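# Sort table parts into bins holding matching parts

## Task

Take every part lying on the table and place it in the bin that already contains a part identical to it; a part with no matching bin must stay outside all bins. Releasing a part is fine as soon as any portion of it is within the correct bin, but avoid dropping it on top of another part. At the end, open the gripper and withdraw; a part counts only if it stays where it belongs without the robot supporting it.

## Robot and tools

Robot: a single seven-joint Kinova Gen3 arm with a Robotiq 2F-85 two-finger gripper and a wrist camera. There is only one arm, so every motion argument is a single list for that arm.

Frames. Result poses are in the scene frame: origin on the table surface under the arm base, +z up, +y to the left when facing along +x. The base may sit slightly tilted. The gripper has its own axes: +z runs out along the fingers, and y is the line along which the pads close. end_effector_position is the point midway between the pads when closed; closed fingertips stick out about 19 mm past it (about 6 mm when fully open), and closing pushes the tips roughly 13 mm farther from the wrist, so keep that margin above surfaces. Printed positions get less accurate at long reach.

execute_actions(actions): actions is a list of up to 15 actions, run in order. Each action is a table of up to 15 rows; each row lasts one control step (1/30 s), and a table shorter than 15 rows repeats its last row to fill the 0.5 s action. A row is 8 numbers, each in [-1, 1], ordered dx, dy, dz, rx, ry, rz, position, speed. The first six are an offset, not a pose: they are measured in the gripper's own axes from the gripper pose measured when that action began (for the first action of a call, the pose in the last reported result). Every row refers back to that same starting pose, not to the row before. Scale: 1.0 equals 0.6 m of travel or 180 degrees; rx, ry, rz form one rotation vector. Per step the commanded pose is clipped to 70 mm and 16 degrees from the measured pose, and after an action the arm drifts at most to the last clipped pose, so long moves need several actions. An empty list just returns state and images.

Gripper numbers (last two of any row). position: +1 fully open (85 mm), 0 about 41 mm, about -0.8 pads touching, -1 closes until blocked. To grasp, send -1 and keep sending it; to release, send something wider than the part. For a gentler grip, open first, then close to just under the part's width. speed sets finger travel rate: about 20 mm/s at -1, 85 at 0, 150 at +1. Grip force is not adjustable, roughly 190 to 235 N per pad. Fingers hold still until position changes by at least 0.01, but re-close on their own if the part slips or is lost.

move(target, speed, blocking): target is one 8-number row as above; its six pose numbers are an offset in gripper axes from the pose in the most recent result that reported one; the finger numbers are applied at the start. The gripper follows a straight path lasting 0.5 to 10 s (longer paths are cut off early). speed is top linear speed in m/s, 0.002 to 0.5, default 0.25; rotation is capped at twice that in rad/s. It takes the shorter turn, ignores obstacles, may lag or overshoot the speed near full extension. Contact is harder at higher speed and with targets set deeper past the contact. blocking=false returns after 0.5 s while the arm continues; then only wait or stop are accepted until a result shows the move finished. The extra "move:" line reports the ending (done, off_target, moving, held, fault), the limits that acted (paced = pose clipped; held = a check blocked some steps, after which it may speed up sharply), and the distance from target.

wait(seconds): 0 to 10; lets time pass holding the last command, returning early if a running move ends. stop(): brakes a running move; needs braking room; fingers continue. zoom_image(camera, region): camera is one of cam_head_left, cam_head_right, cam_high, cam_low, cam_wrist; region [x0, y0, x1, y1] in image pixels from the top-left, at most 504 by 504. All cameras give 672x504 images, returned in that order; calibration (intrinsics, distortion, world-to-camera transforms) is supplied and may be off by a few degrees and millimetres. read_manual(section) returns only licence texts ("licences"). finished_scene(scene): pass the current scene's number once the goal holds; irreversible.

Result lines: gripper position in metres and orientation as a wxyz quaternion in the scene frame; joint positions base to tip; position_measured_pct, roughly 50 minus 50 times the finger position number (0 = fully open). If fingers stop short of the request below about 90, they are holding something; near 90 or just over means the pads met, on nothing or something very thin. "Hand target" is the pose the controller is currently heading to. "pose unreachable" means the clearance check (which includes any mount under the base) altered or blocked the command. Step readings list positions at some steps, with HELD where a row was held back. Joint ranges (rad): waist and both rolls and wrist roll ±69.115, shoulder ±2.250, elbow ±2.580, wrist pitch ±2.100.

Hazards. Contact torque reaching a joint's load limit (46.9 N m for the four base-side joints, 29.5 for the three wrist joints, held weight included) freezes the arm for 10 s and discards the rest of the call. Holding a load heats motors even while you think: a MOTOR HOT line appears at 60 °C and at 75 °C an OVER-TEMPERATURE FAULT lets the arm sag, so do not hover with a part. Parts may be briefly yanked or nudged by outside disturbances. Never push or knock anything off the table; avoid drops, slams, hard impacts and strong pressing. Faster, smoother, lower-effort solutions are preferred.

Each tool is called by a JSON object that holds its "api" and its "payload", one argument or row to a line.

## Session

{"api": "execute_actions", "payload": {
  "actions": []
}}

Scene clock: 0.00 s.
end_effector_position=(+0.1869, -0.1819, +0.2919) position_measured_pct=0.0 end_effector_quat_wxyz=(+0.129, -0.187, +0.969, -0.096)
Joint positions: [ 0.504 -0.51  -0.014  2.481  0.116  0.72   2.387]
Joint velocities: [-0.001  0.    -0.     0.001  0.    -0.     0.001]
Hand target: +0.187, -0.182, +0.292; +0.129, -0.187, +0.969, -0.096
camera_calibration (this result's frames):
cam_wrist: T_world_to_cam=[[-0.295382, 0.923857, -0.243388, 0.299054], [0.915404, 0.346606, 0.204695, -0.105955], [0.273469, -0.162335, -0.948083, 0.336865], [0, 0, 0, 1]] pos_world=[0.0932045, -0.184874, 0.413851]

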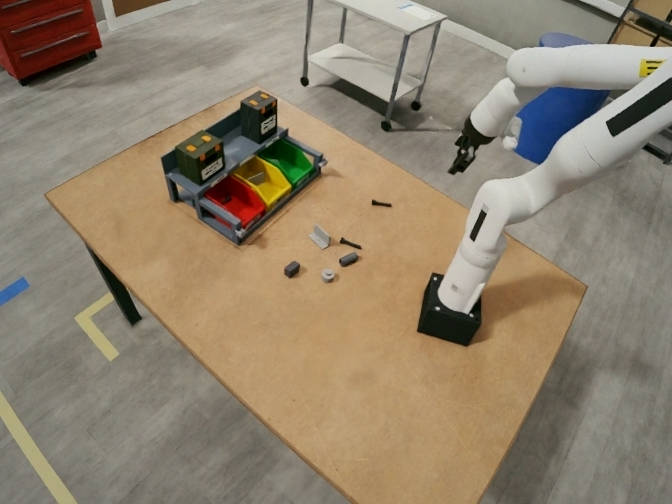

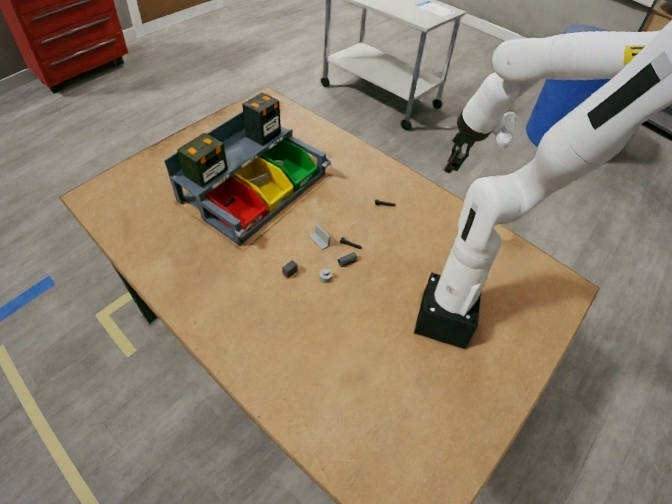

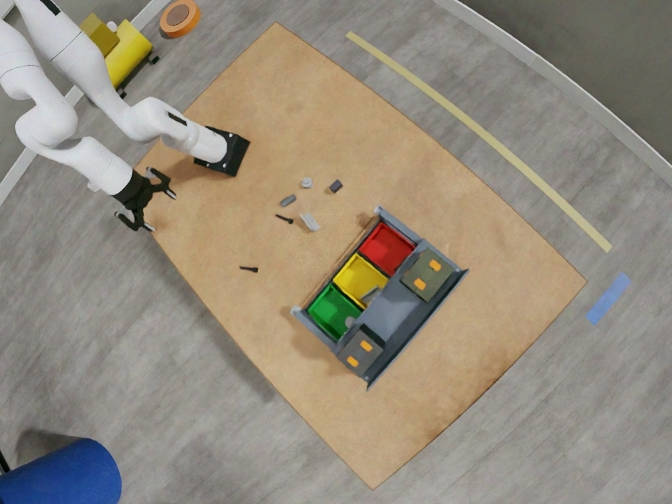

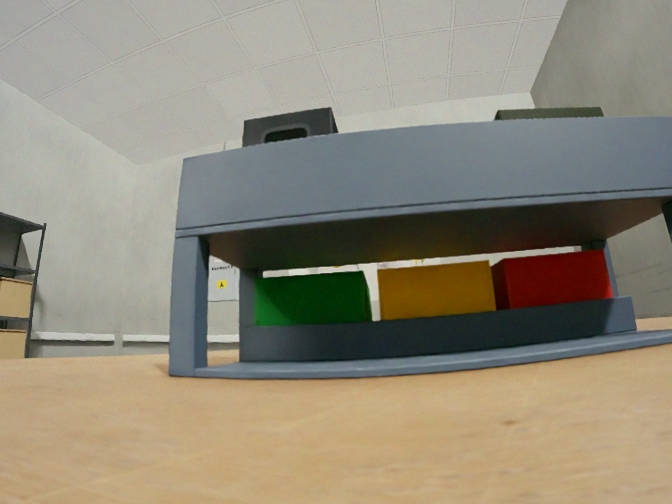

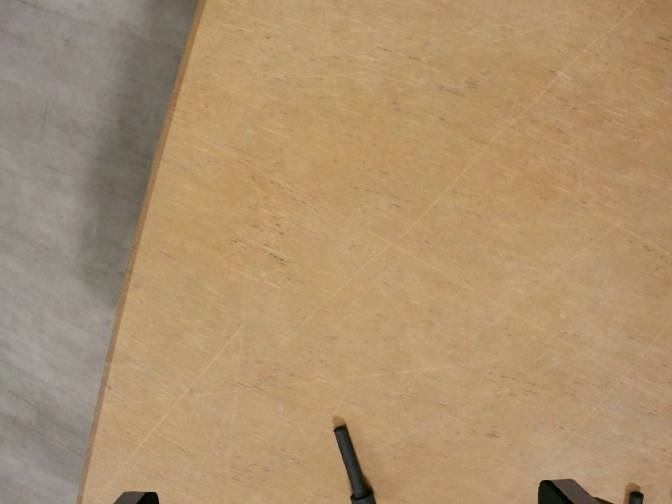

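{"api": "zoom_image", "payload": {
  "camera": "cam_high",
  "region": [230, 165, 360, 285]
}}

{"api": "zoom_image", "payload": {
  "camera": "cam_high",
  "region": [285, 200, 435, 350]
}}

{"api": "zoom_image", "payload": {
  "camera": "cam_head_right",
  "region": [190, 130, 340, 250]
}}

{"api": "zoom_image", "payload": {
  "camera": "cam_head_left",
  "region": [270, 185, 400, 295]
}}

Region (230, 165, 360, 285) of cam_high's 672x504 image, scaled by 3.877, with more detail than that image has; it fills the top 465 rows of this view, and the rest is white.

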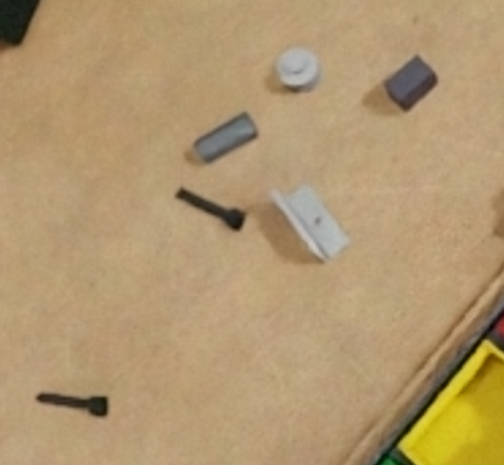

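Region (285, 200, 435, 350) of cam_high's 672x504 image, scaled by 3.360, with more detail than that image has.

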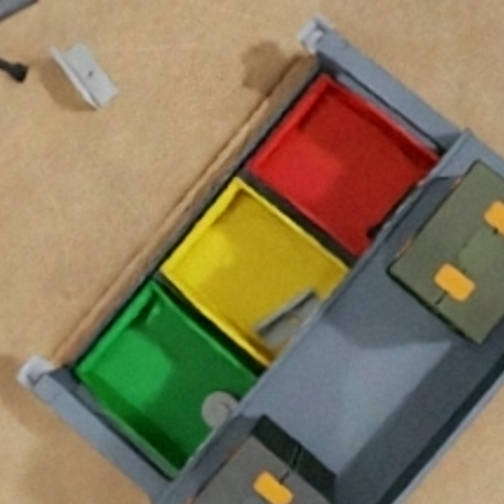

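Region (190, 130, 340, 250) of cam_head_right's 672x504 image, scaled by 3.360, with more detail than that image has; it fills the top 403 rows of this view, and the rest is white.

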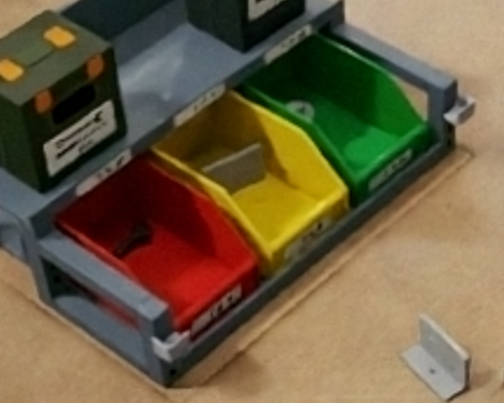

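Region (270, 185, 400, 295) of cam_head_left's 672x504 image, scaled by 3.877, with more detail than that image has; it fills the top 426 rows of this view, and the rest is white.

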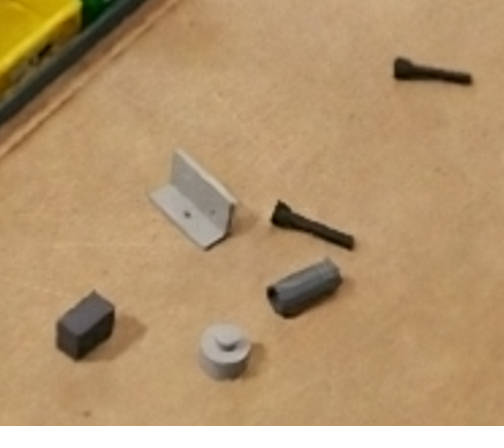

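{"api": "move", "payload": {
  "target": [-0.188,-0.0433,0.338,-0.0841,0.0596,-0.078,-0.3,0],
  "speed": 0.3
}}

Scene clock: 11.53 s.
end_effector_position=(+0.3551, -0.1900, +0.1297) position_measured_pct=65.1 end_effector_quat_wxyz=(+0.000, -0.309, +0.951, -0.000)
Joint positions: [ 0.396  0.427 -0.11   2.104  0.345  0.53   2.202]
Joint velocities: [-0.001  0.007 -0.    -0.001  0.001  0.001 -0.   ]
Hand target: +0.355, -0.190, +0.129; -0.000, -0.309, +0.951, -0.000
Off the commanded pose: 0.000 m, 0 deg.
move: done; limits=paced
camera_calibration (this result's frames):
cam_wrist: T_world_to_cam=[[-0.553275, 0.832765, -0.0197349, 0.361978], [0.832978, 0.552942, -0.0200584, -0.1263], [-0.00579166, -0.0275366, -0.999604, 0.267226], [0, 0, 0, 1]] pos_world=[0.307026, -0.224248, 0.27173]

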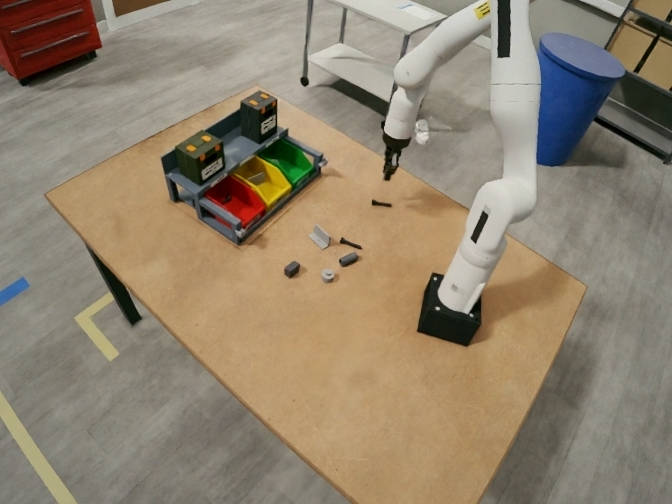

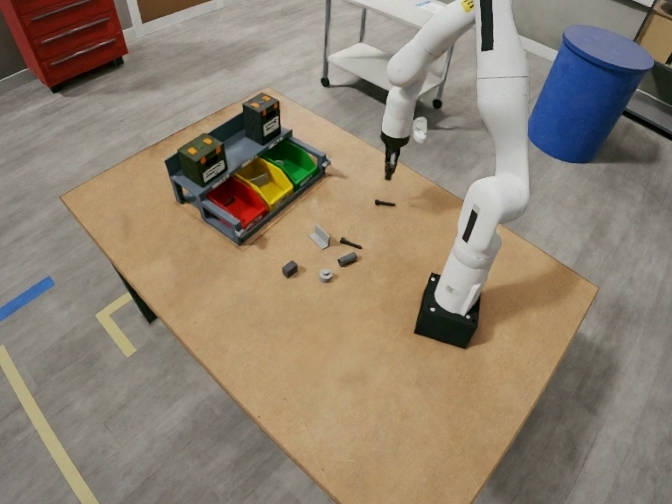

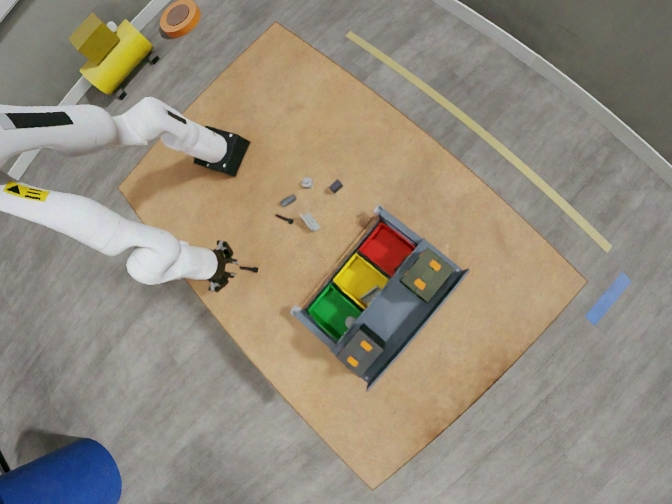

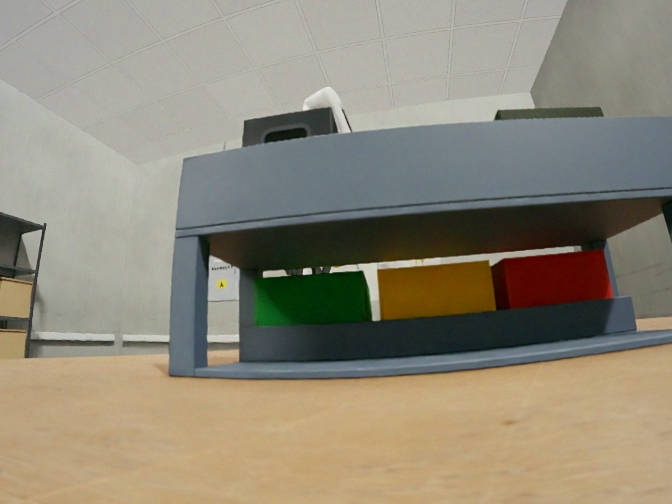

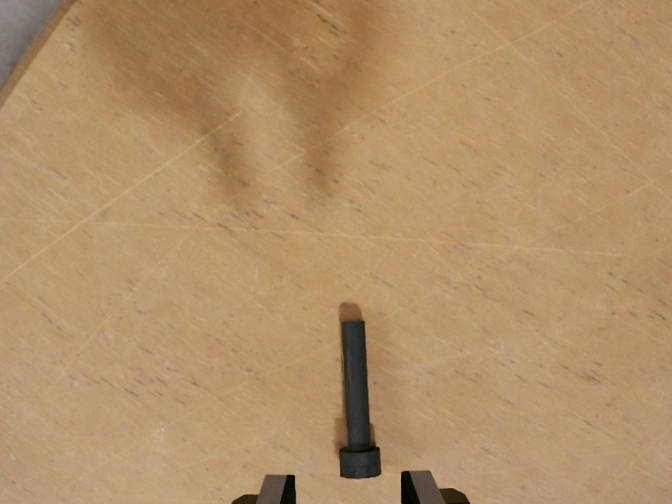

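{"api": "move", "payload": {
  "target": [0.004,0.0065,0.168,0,0,0,-0.3,0],
  "speed": 0.18
}}

{"api": "zoom_image", "payload": {
  "camera": "cam_head_left",
  "region": [350, 160, 420, 225]
}}

Scene clock: 13.73 s.
end_effector_position=(+0.3510, -0.1889, +0.0288) position_measured_pct=65.1 end_effector_quat_wxyz=(+0.000, -0.308, +0.951, -0.001)
Joint positions: [0.319 0.688 0.039 2.151 0.482 0.211 2.074]
Joint velocities: [-0.005  0.007  0.002  0.001  0.001 -0.003 -0.003]
Hand target: +0.351, -0.189, +0.029; -0.000, -0.308, +0.951, -0.001
Off the commanded pose: 0.001 m, 0 deg.
move: done
camera_calibration (this result's frames):
cam_wrist: T_world_to_cam=[[-0.552681, 0.833132, -0.0208322, 0.356756], [0.833374, 0.55233, -0.020465, -0.12574], [-0.0055438, -0.0286716, -0.999574, 0.166064], [0, 0, 0, 1]] pos_world=[0.302882, -0.223014, 0.170852]

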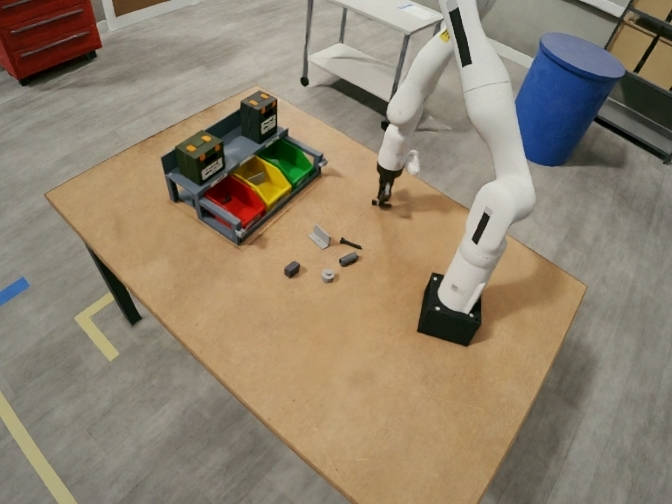

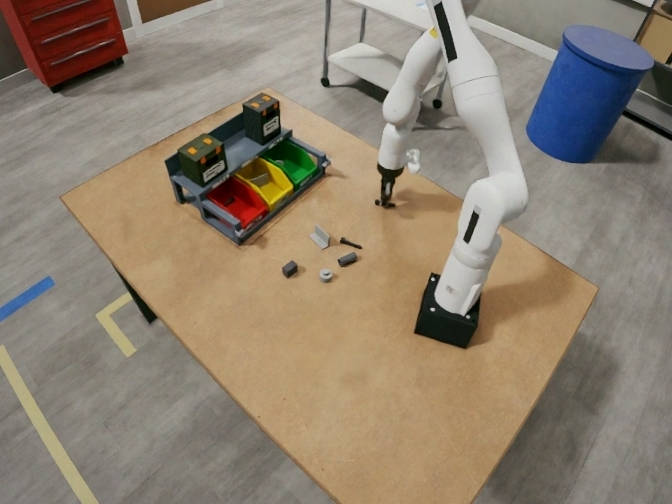

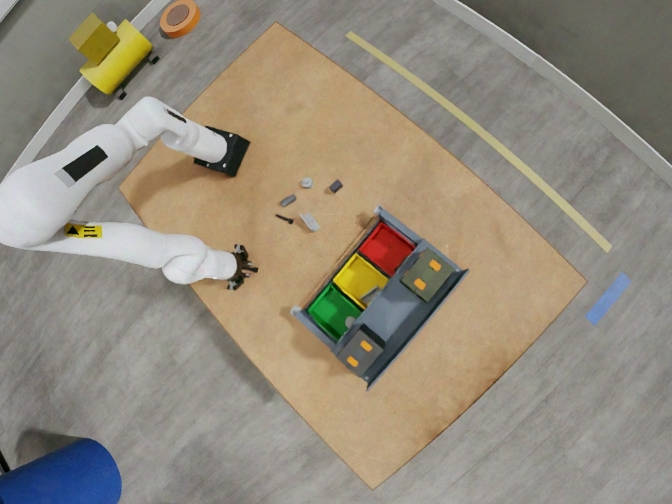

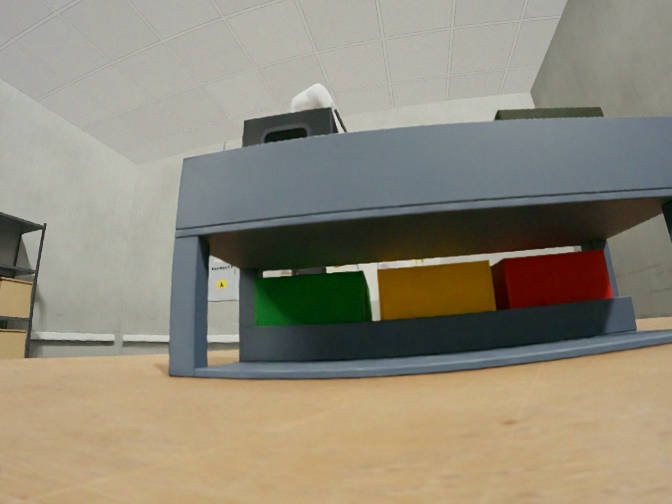

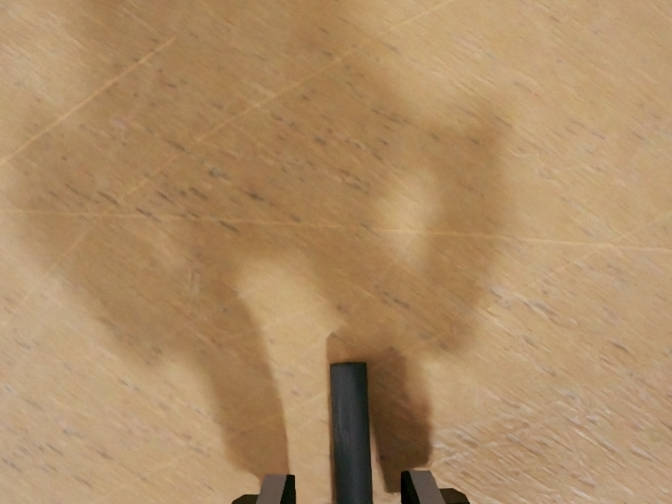

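Region (350, 160, 420, 225) of cam_head_left's 672x504 image, scaled by 7.200, with more detail than that image has; it fills the top 468 rows of this view, and the rest is white.

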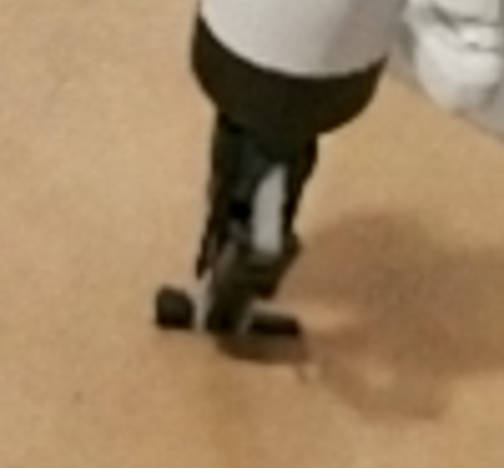

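{"api": "execute_actions", "payload": {
  "actions": [
    [[0.001,0,0.001,0,0,0,-0.3,0],[0.002,0.001,0.002,0,0,0,-0.3,0],[0.003,0.0015,0.003,0,0,0,-0.3,0],[0.004,0.0015,0.0045,0,0,0,-0.3,0],[0.005,0.0015,0.006,0,0,0,-0.3,0],[0.005,0.0015,0.0075,0,0,0,-0.3,0],[0.005,0.0015,0.009,0,0,0,-0.3,0],[0.005,0.0015,0.0105,0,0,0,-0.3,0],[0.005,0.0015,0.012,0,0,0,-0.3,0],[0.005,0.0015,0.013,0,0,0,-0.3,0]]
  ]
}}

Scene clock: 15.90 s.
end_effector_position=(+0.3482, -0.1901, +0.0214) position_measured_pct=65.1 end_effector_quat_wxyz=(+0.000, -0.308, +0.951, -0.001)
Joint positions: [0.315 0.707 0.055 2.158 0.489 0.182 2.071]
Joint velocities: [-0.004  0.013  0.007 -0.002  0.002 -0.013 -0.004]
Hand target: +0.348, -0.190, +0.021; +0.000, -0.308, +0.951, -0.001
Off the commanded pose: 0.000 m, 0 deg.
Step readings (end_effector_position):
0: (+0.3510, -0.1887, +0.0286)
1: (+0.3509, -0.1888, +0.0285)
2: (+0.3508, -0.1888, +0.0283)
4: (+0.3499, -0.1889, +0.0276)
8: (+0.3484, -0.1897, +0.0248)
15: end_effector_position above
camera_calibration (this result's frames):
cam_wrist: T_world_to_cam=[[-0.552476, 0.833259, -0.021201, 0.356012], [0.833513, 0.552127, -0.0203135, -0.122944], [-0.00522083, -0.028894, -0.999569, 0.1585], [0, 0, 0, 1]] pos_world=[0.299991, -0.22419, 0.163482]

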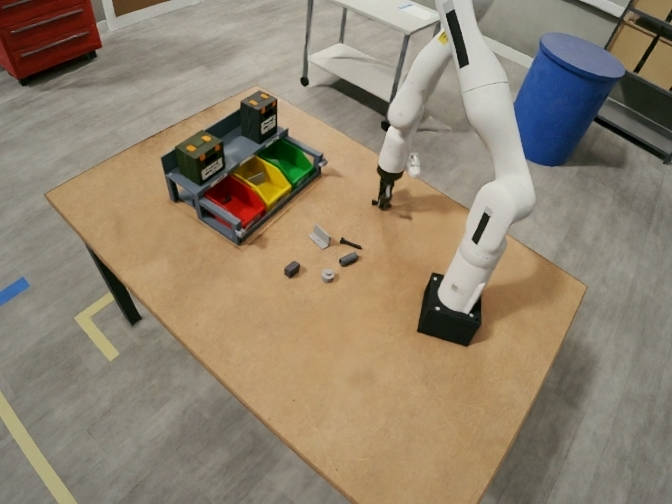

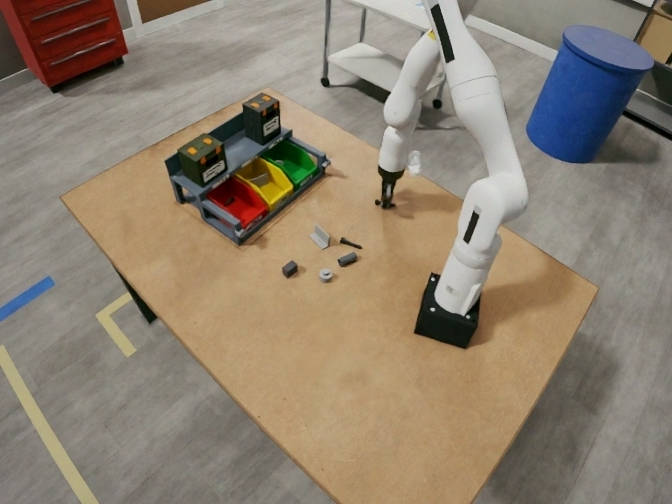

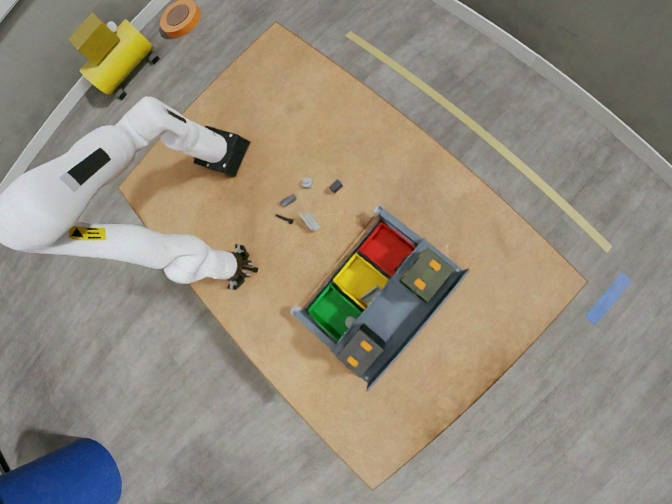

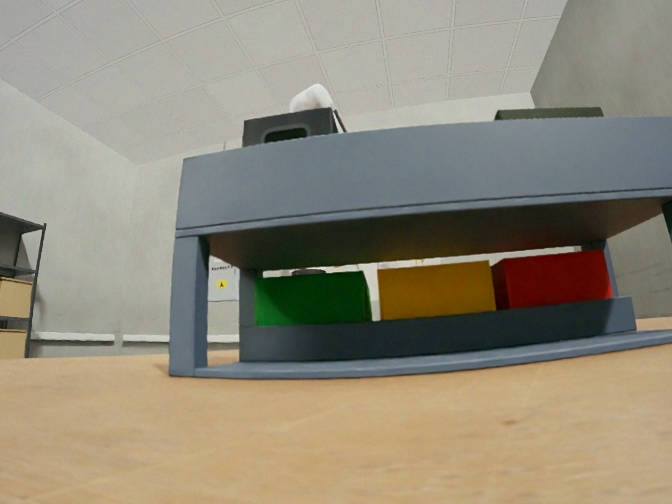

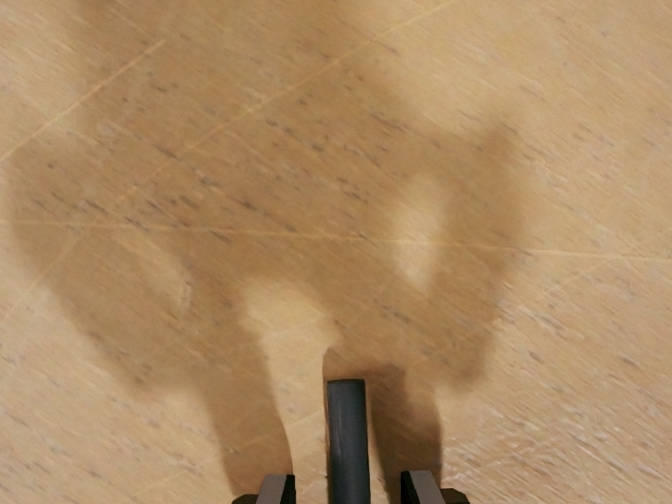

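{"api": "execute_actions", "payload": {
  "actions": [
    [[0,0,0.001,0,0,0,-0.3,0],[0,0,0.002,0,0,0,-0.3,0],[0,0,0.0027,0,0,0,-0.3,0],[0,0,0.0027,0,0,0,-1,-0.2]]
  ]
}}

Scene clock: 17.13 s.
end_effector_position=(+0.3482, -0.1902, +0.0201) position_measured_pct=85.3 end_effector_quat_wxyz=(+0.000, -0.308, +0.951, -0.001)
Joint positions: [0.314 0.711 0.058 2.158 0.49  0.178 2.07 ]
Joint velocities: [-0.    -0.005 -0.     0.002 -0.     0.002 -0.   ]
Hand target: +0.348, -0.190, +0.020; +0.000, -0.308, +0.951, -0.001
Off the commanded pose: 0.000 m, 0 deg.
Step readings (end_effector_position):
0: (+0.3481, -0.1900, +0.0210)
1: (+0.3481, -0.1900, +0.0209)
2: (+0.3481, -0.1900, +0.0208)
4: (+0.3481, -0.1900, +0.0203)
8: (+0.3482, -0.1902, +0.0199)
15: end_effector_position above
camera_calibration (this result's frames):
cam_wrist: T_world_to_cam=[[-0.552451, 0.83327, -0.0214404, 0.356018], [0.83353, 0.552103, -0.0202398, -0.122982], [-0.00502792, -0.0290527, -0.999565, 0.15704], [0, 0, 0, 1]] pos_world=[0.299981, -0.224198, 0.162116]

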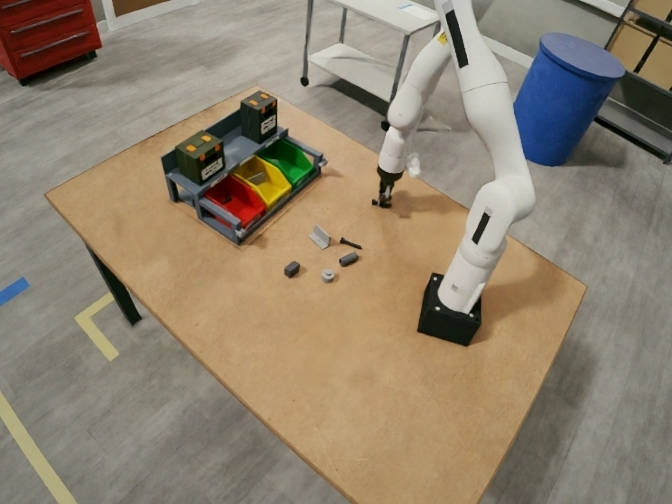

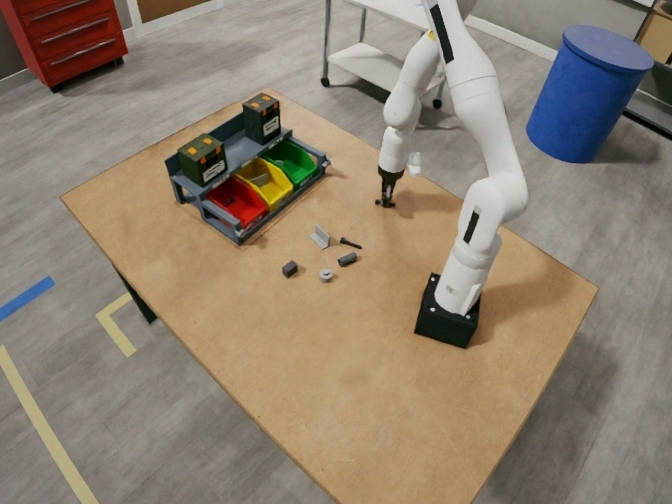

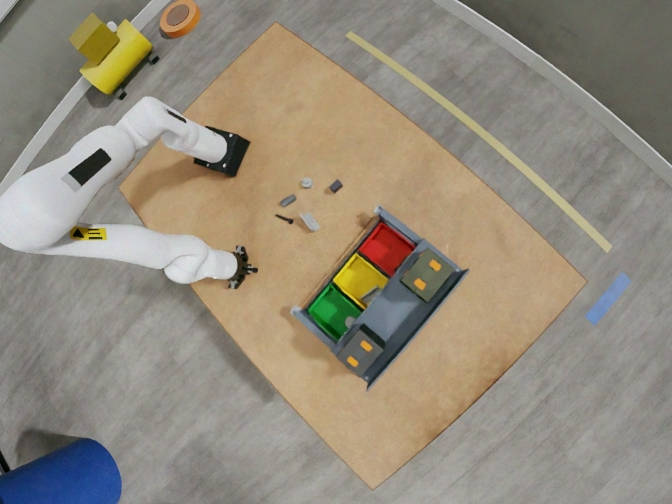

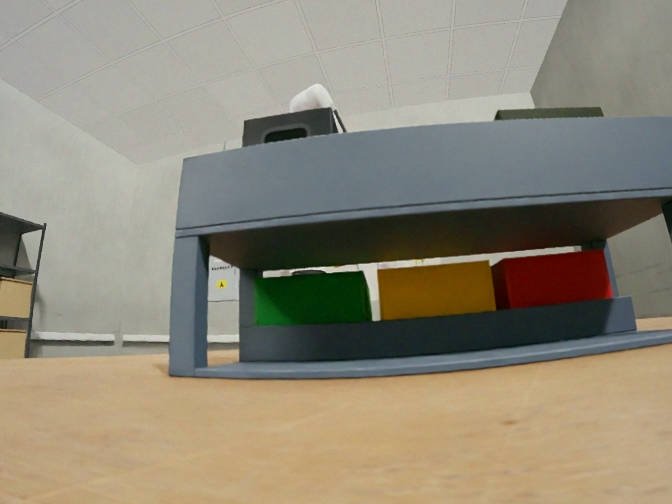

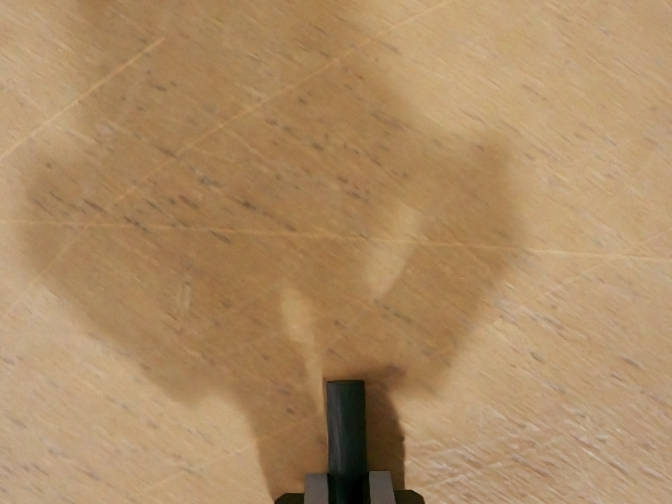

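{"api": "move", "payload": {
  "target": [-0.673,0.200,-0.21,0,0,-0.328,-1,0],
  "speed": 0.3
}}

Scene clock: 21.57 s.
end_effector_position=(+0.6032, +0.1448, +0.1466) position_measured_pct=86.5 end_effector_quat_wxyz=(+0.000, +0.737, -0.676, +0.001)
Joint positions: [-0.222  0.937 -0.334  1.133  0.48   1.148  2.587]
Joint velocities: [-0.004  0.015 -0.001 -0.019 -0.002  0.013  0.004]
Hand target: +0.603, +0.145, +0.146; +0.001, +0.737, -0.676, +0.000
Off the commanded pose: 0.002 m, 0 deg.
move: done
camera_calibration (this result's frames):
cam_wrist: T_world_to_cam=[[-0.998801, -0.0447599, -0.0198296, 0.616599], [-0.044338, 0.998791, -0.0212261, -0.0529444], [0.0207557, -0.0203215, -0.999578, 0.277727], [0, 0, 0, 1]] pos_world=[0.607748, 0.0861231, 0.288713]

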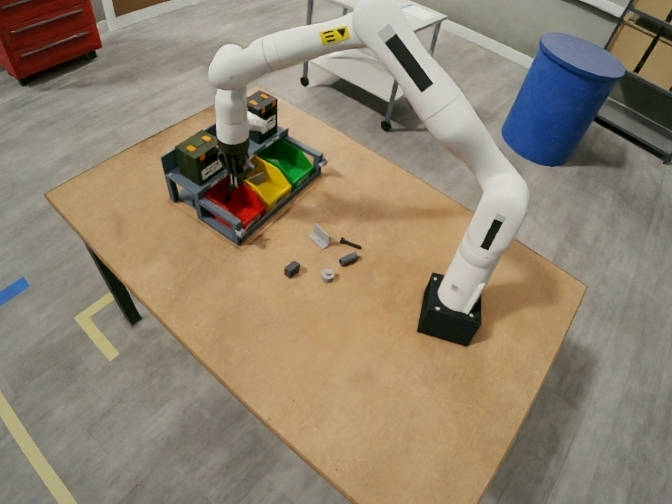

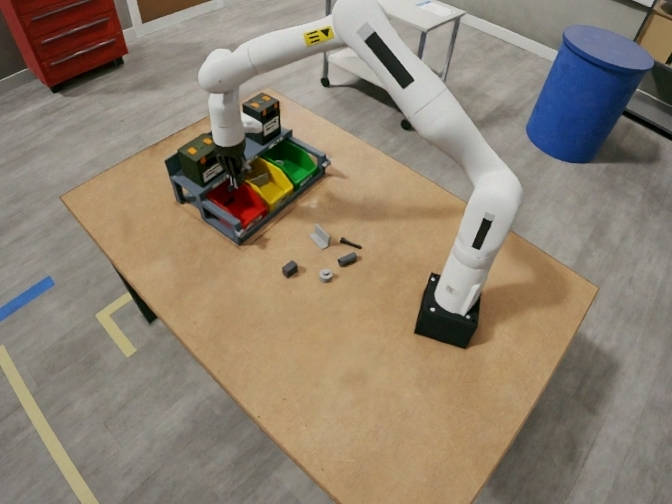

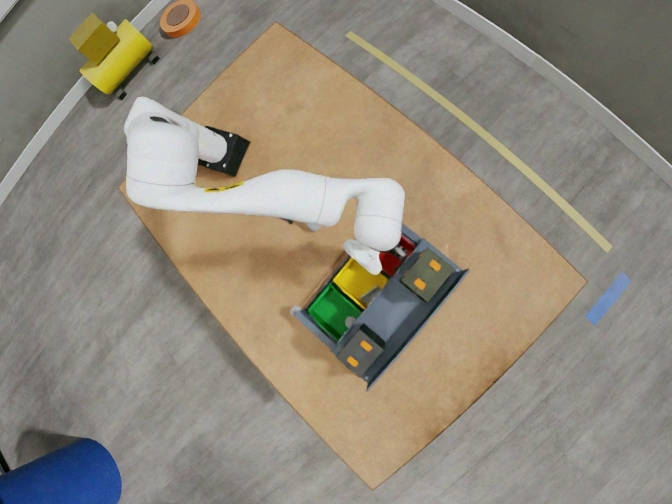

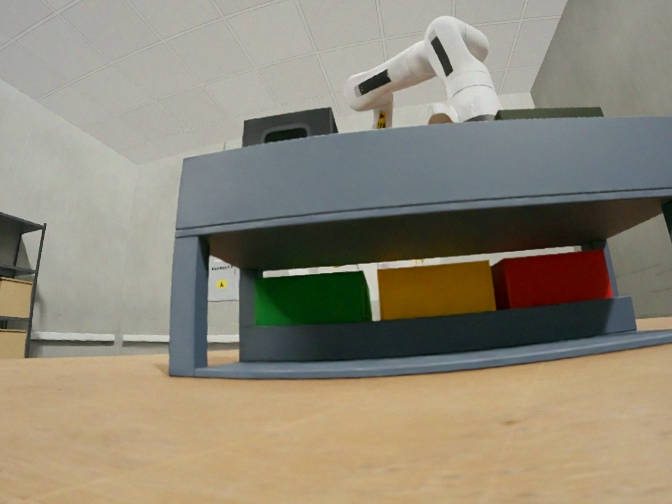

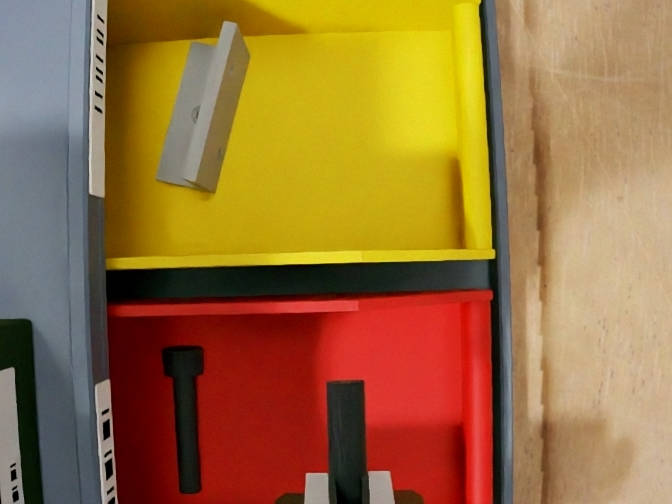

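{"api": "move", "payload": {
  "target": [-0.005,-0.025,0.175,0.08,0,0,-1,0],
  "speed": 0.14
}}

{"api": "execute_actions", "payload": {
  "actions": [
    [[0,0,0,0,0,0,-0.5,-0.5]]
  ]
}}

Scene clock: 25.10 s.
end_effector_position=(+0.6187, +0.1481, +0.0414) position_measured_pct=86.5 end_effector_quat_wxyz=(-0.092, +0.730, -0.671, +0.086)
Joint positions: [-0.287  0.993 -0.161  1.449  0.731  0.565  2.284]
Joint velocities: [-0.01   0.002  0.007  0.007  0.007 -0.011 -0.011]
Hand target: +0.619, +0.149, +0.041; -0.092, +0.731, -0.671, +0.086
Off the commanded pose: 0.001 m, 0 deg.
move: done
camera_calibration (this result's frames):
cam_wrist: T_world_to_cam=[[-0.962559, -0.0407908, -0.267985, 0.617426], [-0.0391419, 0.999168, -0.011495, -0.0614103], [0.268231, -0.000575235, -0.963355, 0.0147599], [0, 0, 0, 1]] pos_world=[0.587947, 0.086553, 0.178974]

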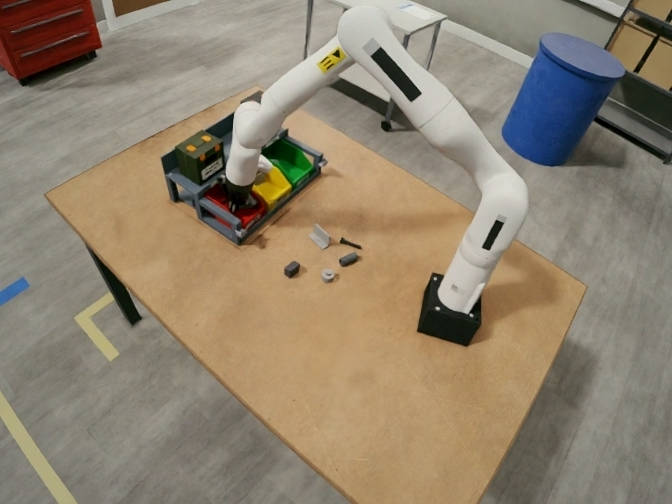

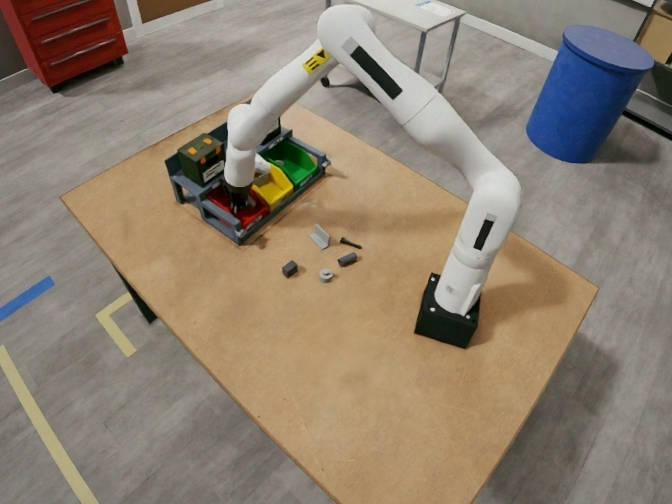

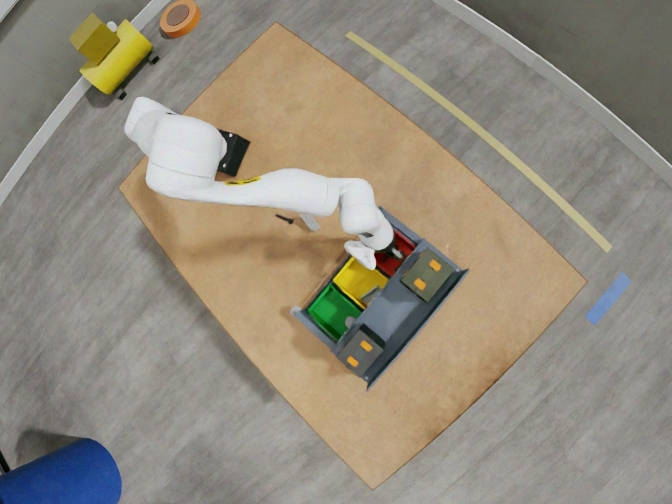

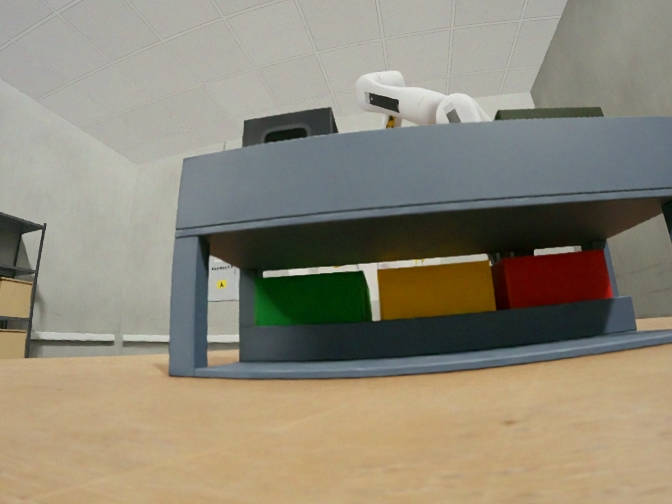

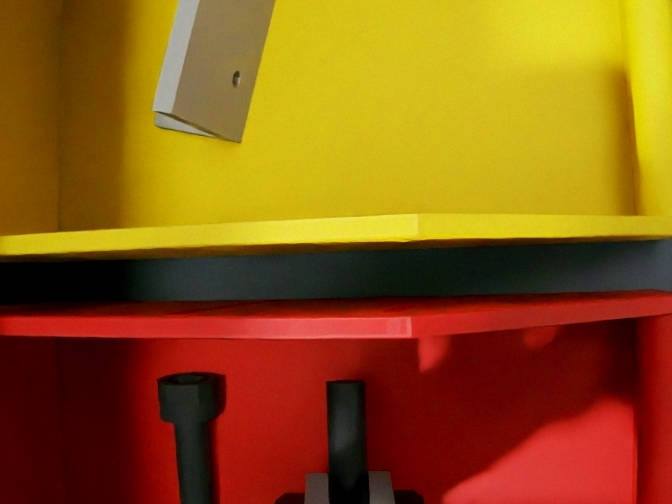

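Scene clock: 25.60 s.
end_effector_position=(+0.6187, +0.1481, +0.0414) position_measured_pct=75.0 end_effector_quat_wxyz=(-0.092, +0.730, -0.671, +0.086)
Joint positions: [-0.287  0.993 -0.161  1.449  0.731  0.566  2.284]
Joint velocities: [ 0.003  0.     0.    -0.     0.    -0.     0.002]
Hand target: +0.619, +0.148, +0.041; -0.092, +0.730, -0.671, +0.086
Off the commanded pose: 0.000 m, 0 deg.
Step readings (end_effector_position):
0: (+0.6187, +0.1481, +0.0414)
1: (+0.6187, +0.1481, +0.0414)
2: (+0.6187, +0.1481, +0.0414)
4: (+0.6187, +0.1481, +0.0414)
8: (+0.6188, +0.1481, +0.0415)
15: end_effector_position above
camera_calibration (this result's frames):
cam_wrist: T_world_to_cam=[[-0.962555, -0.040789, -0.268, 0.617432], [-0.0391409, 0.999168, -0.0114918, -0.0614119], [0.268246, -0.000571679, -0.96335, 0.0147564], [0, 0, 0, 1]] pos_world=[0.58795, 0.0865537, 0.178982]

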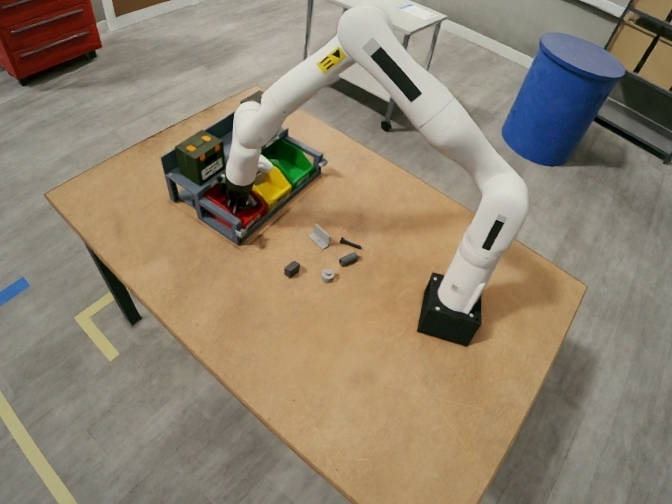

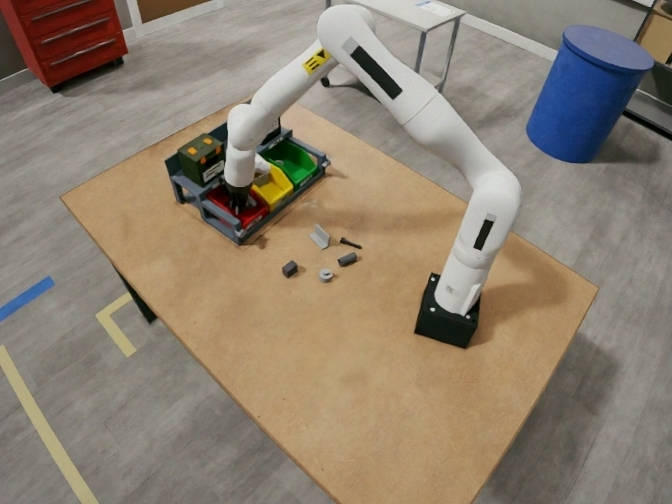

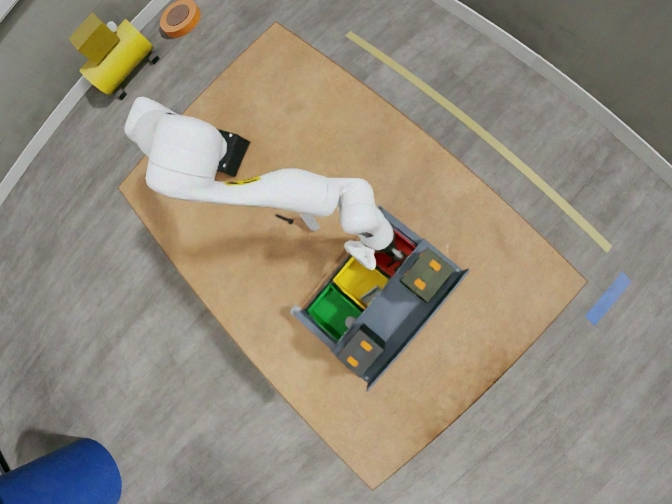

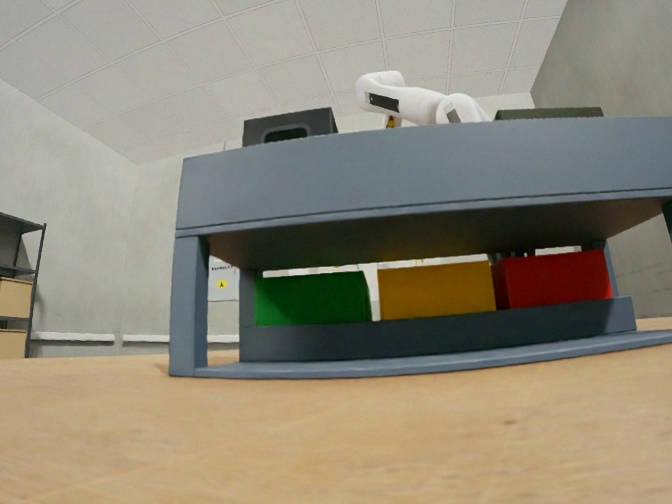

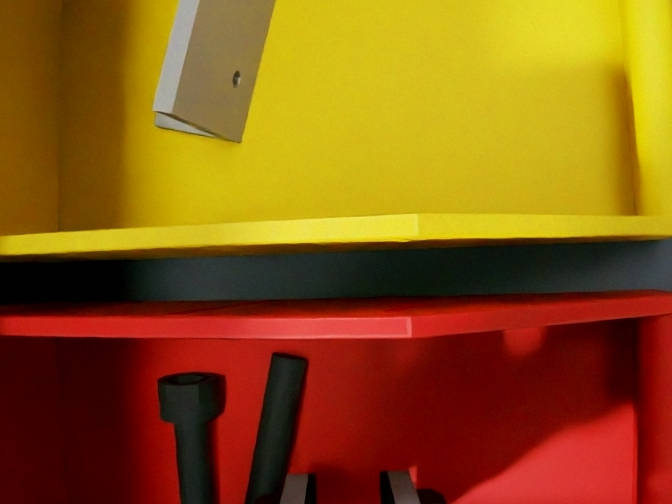

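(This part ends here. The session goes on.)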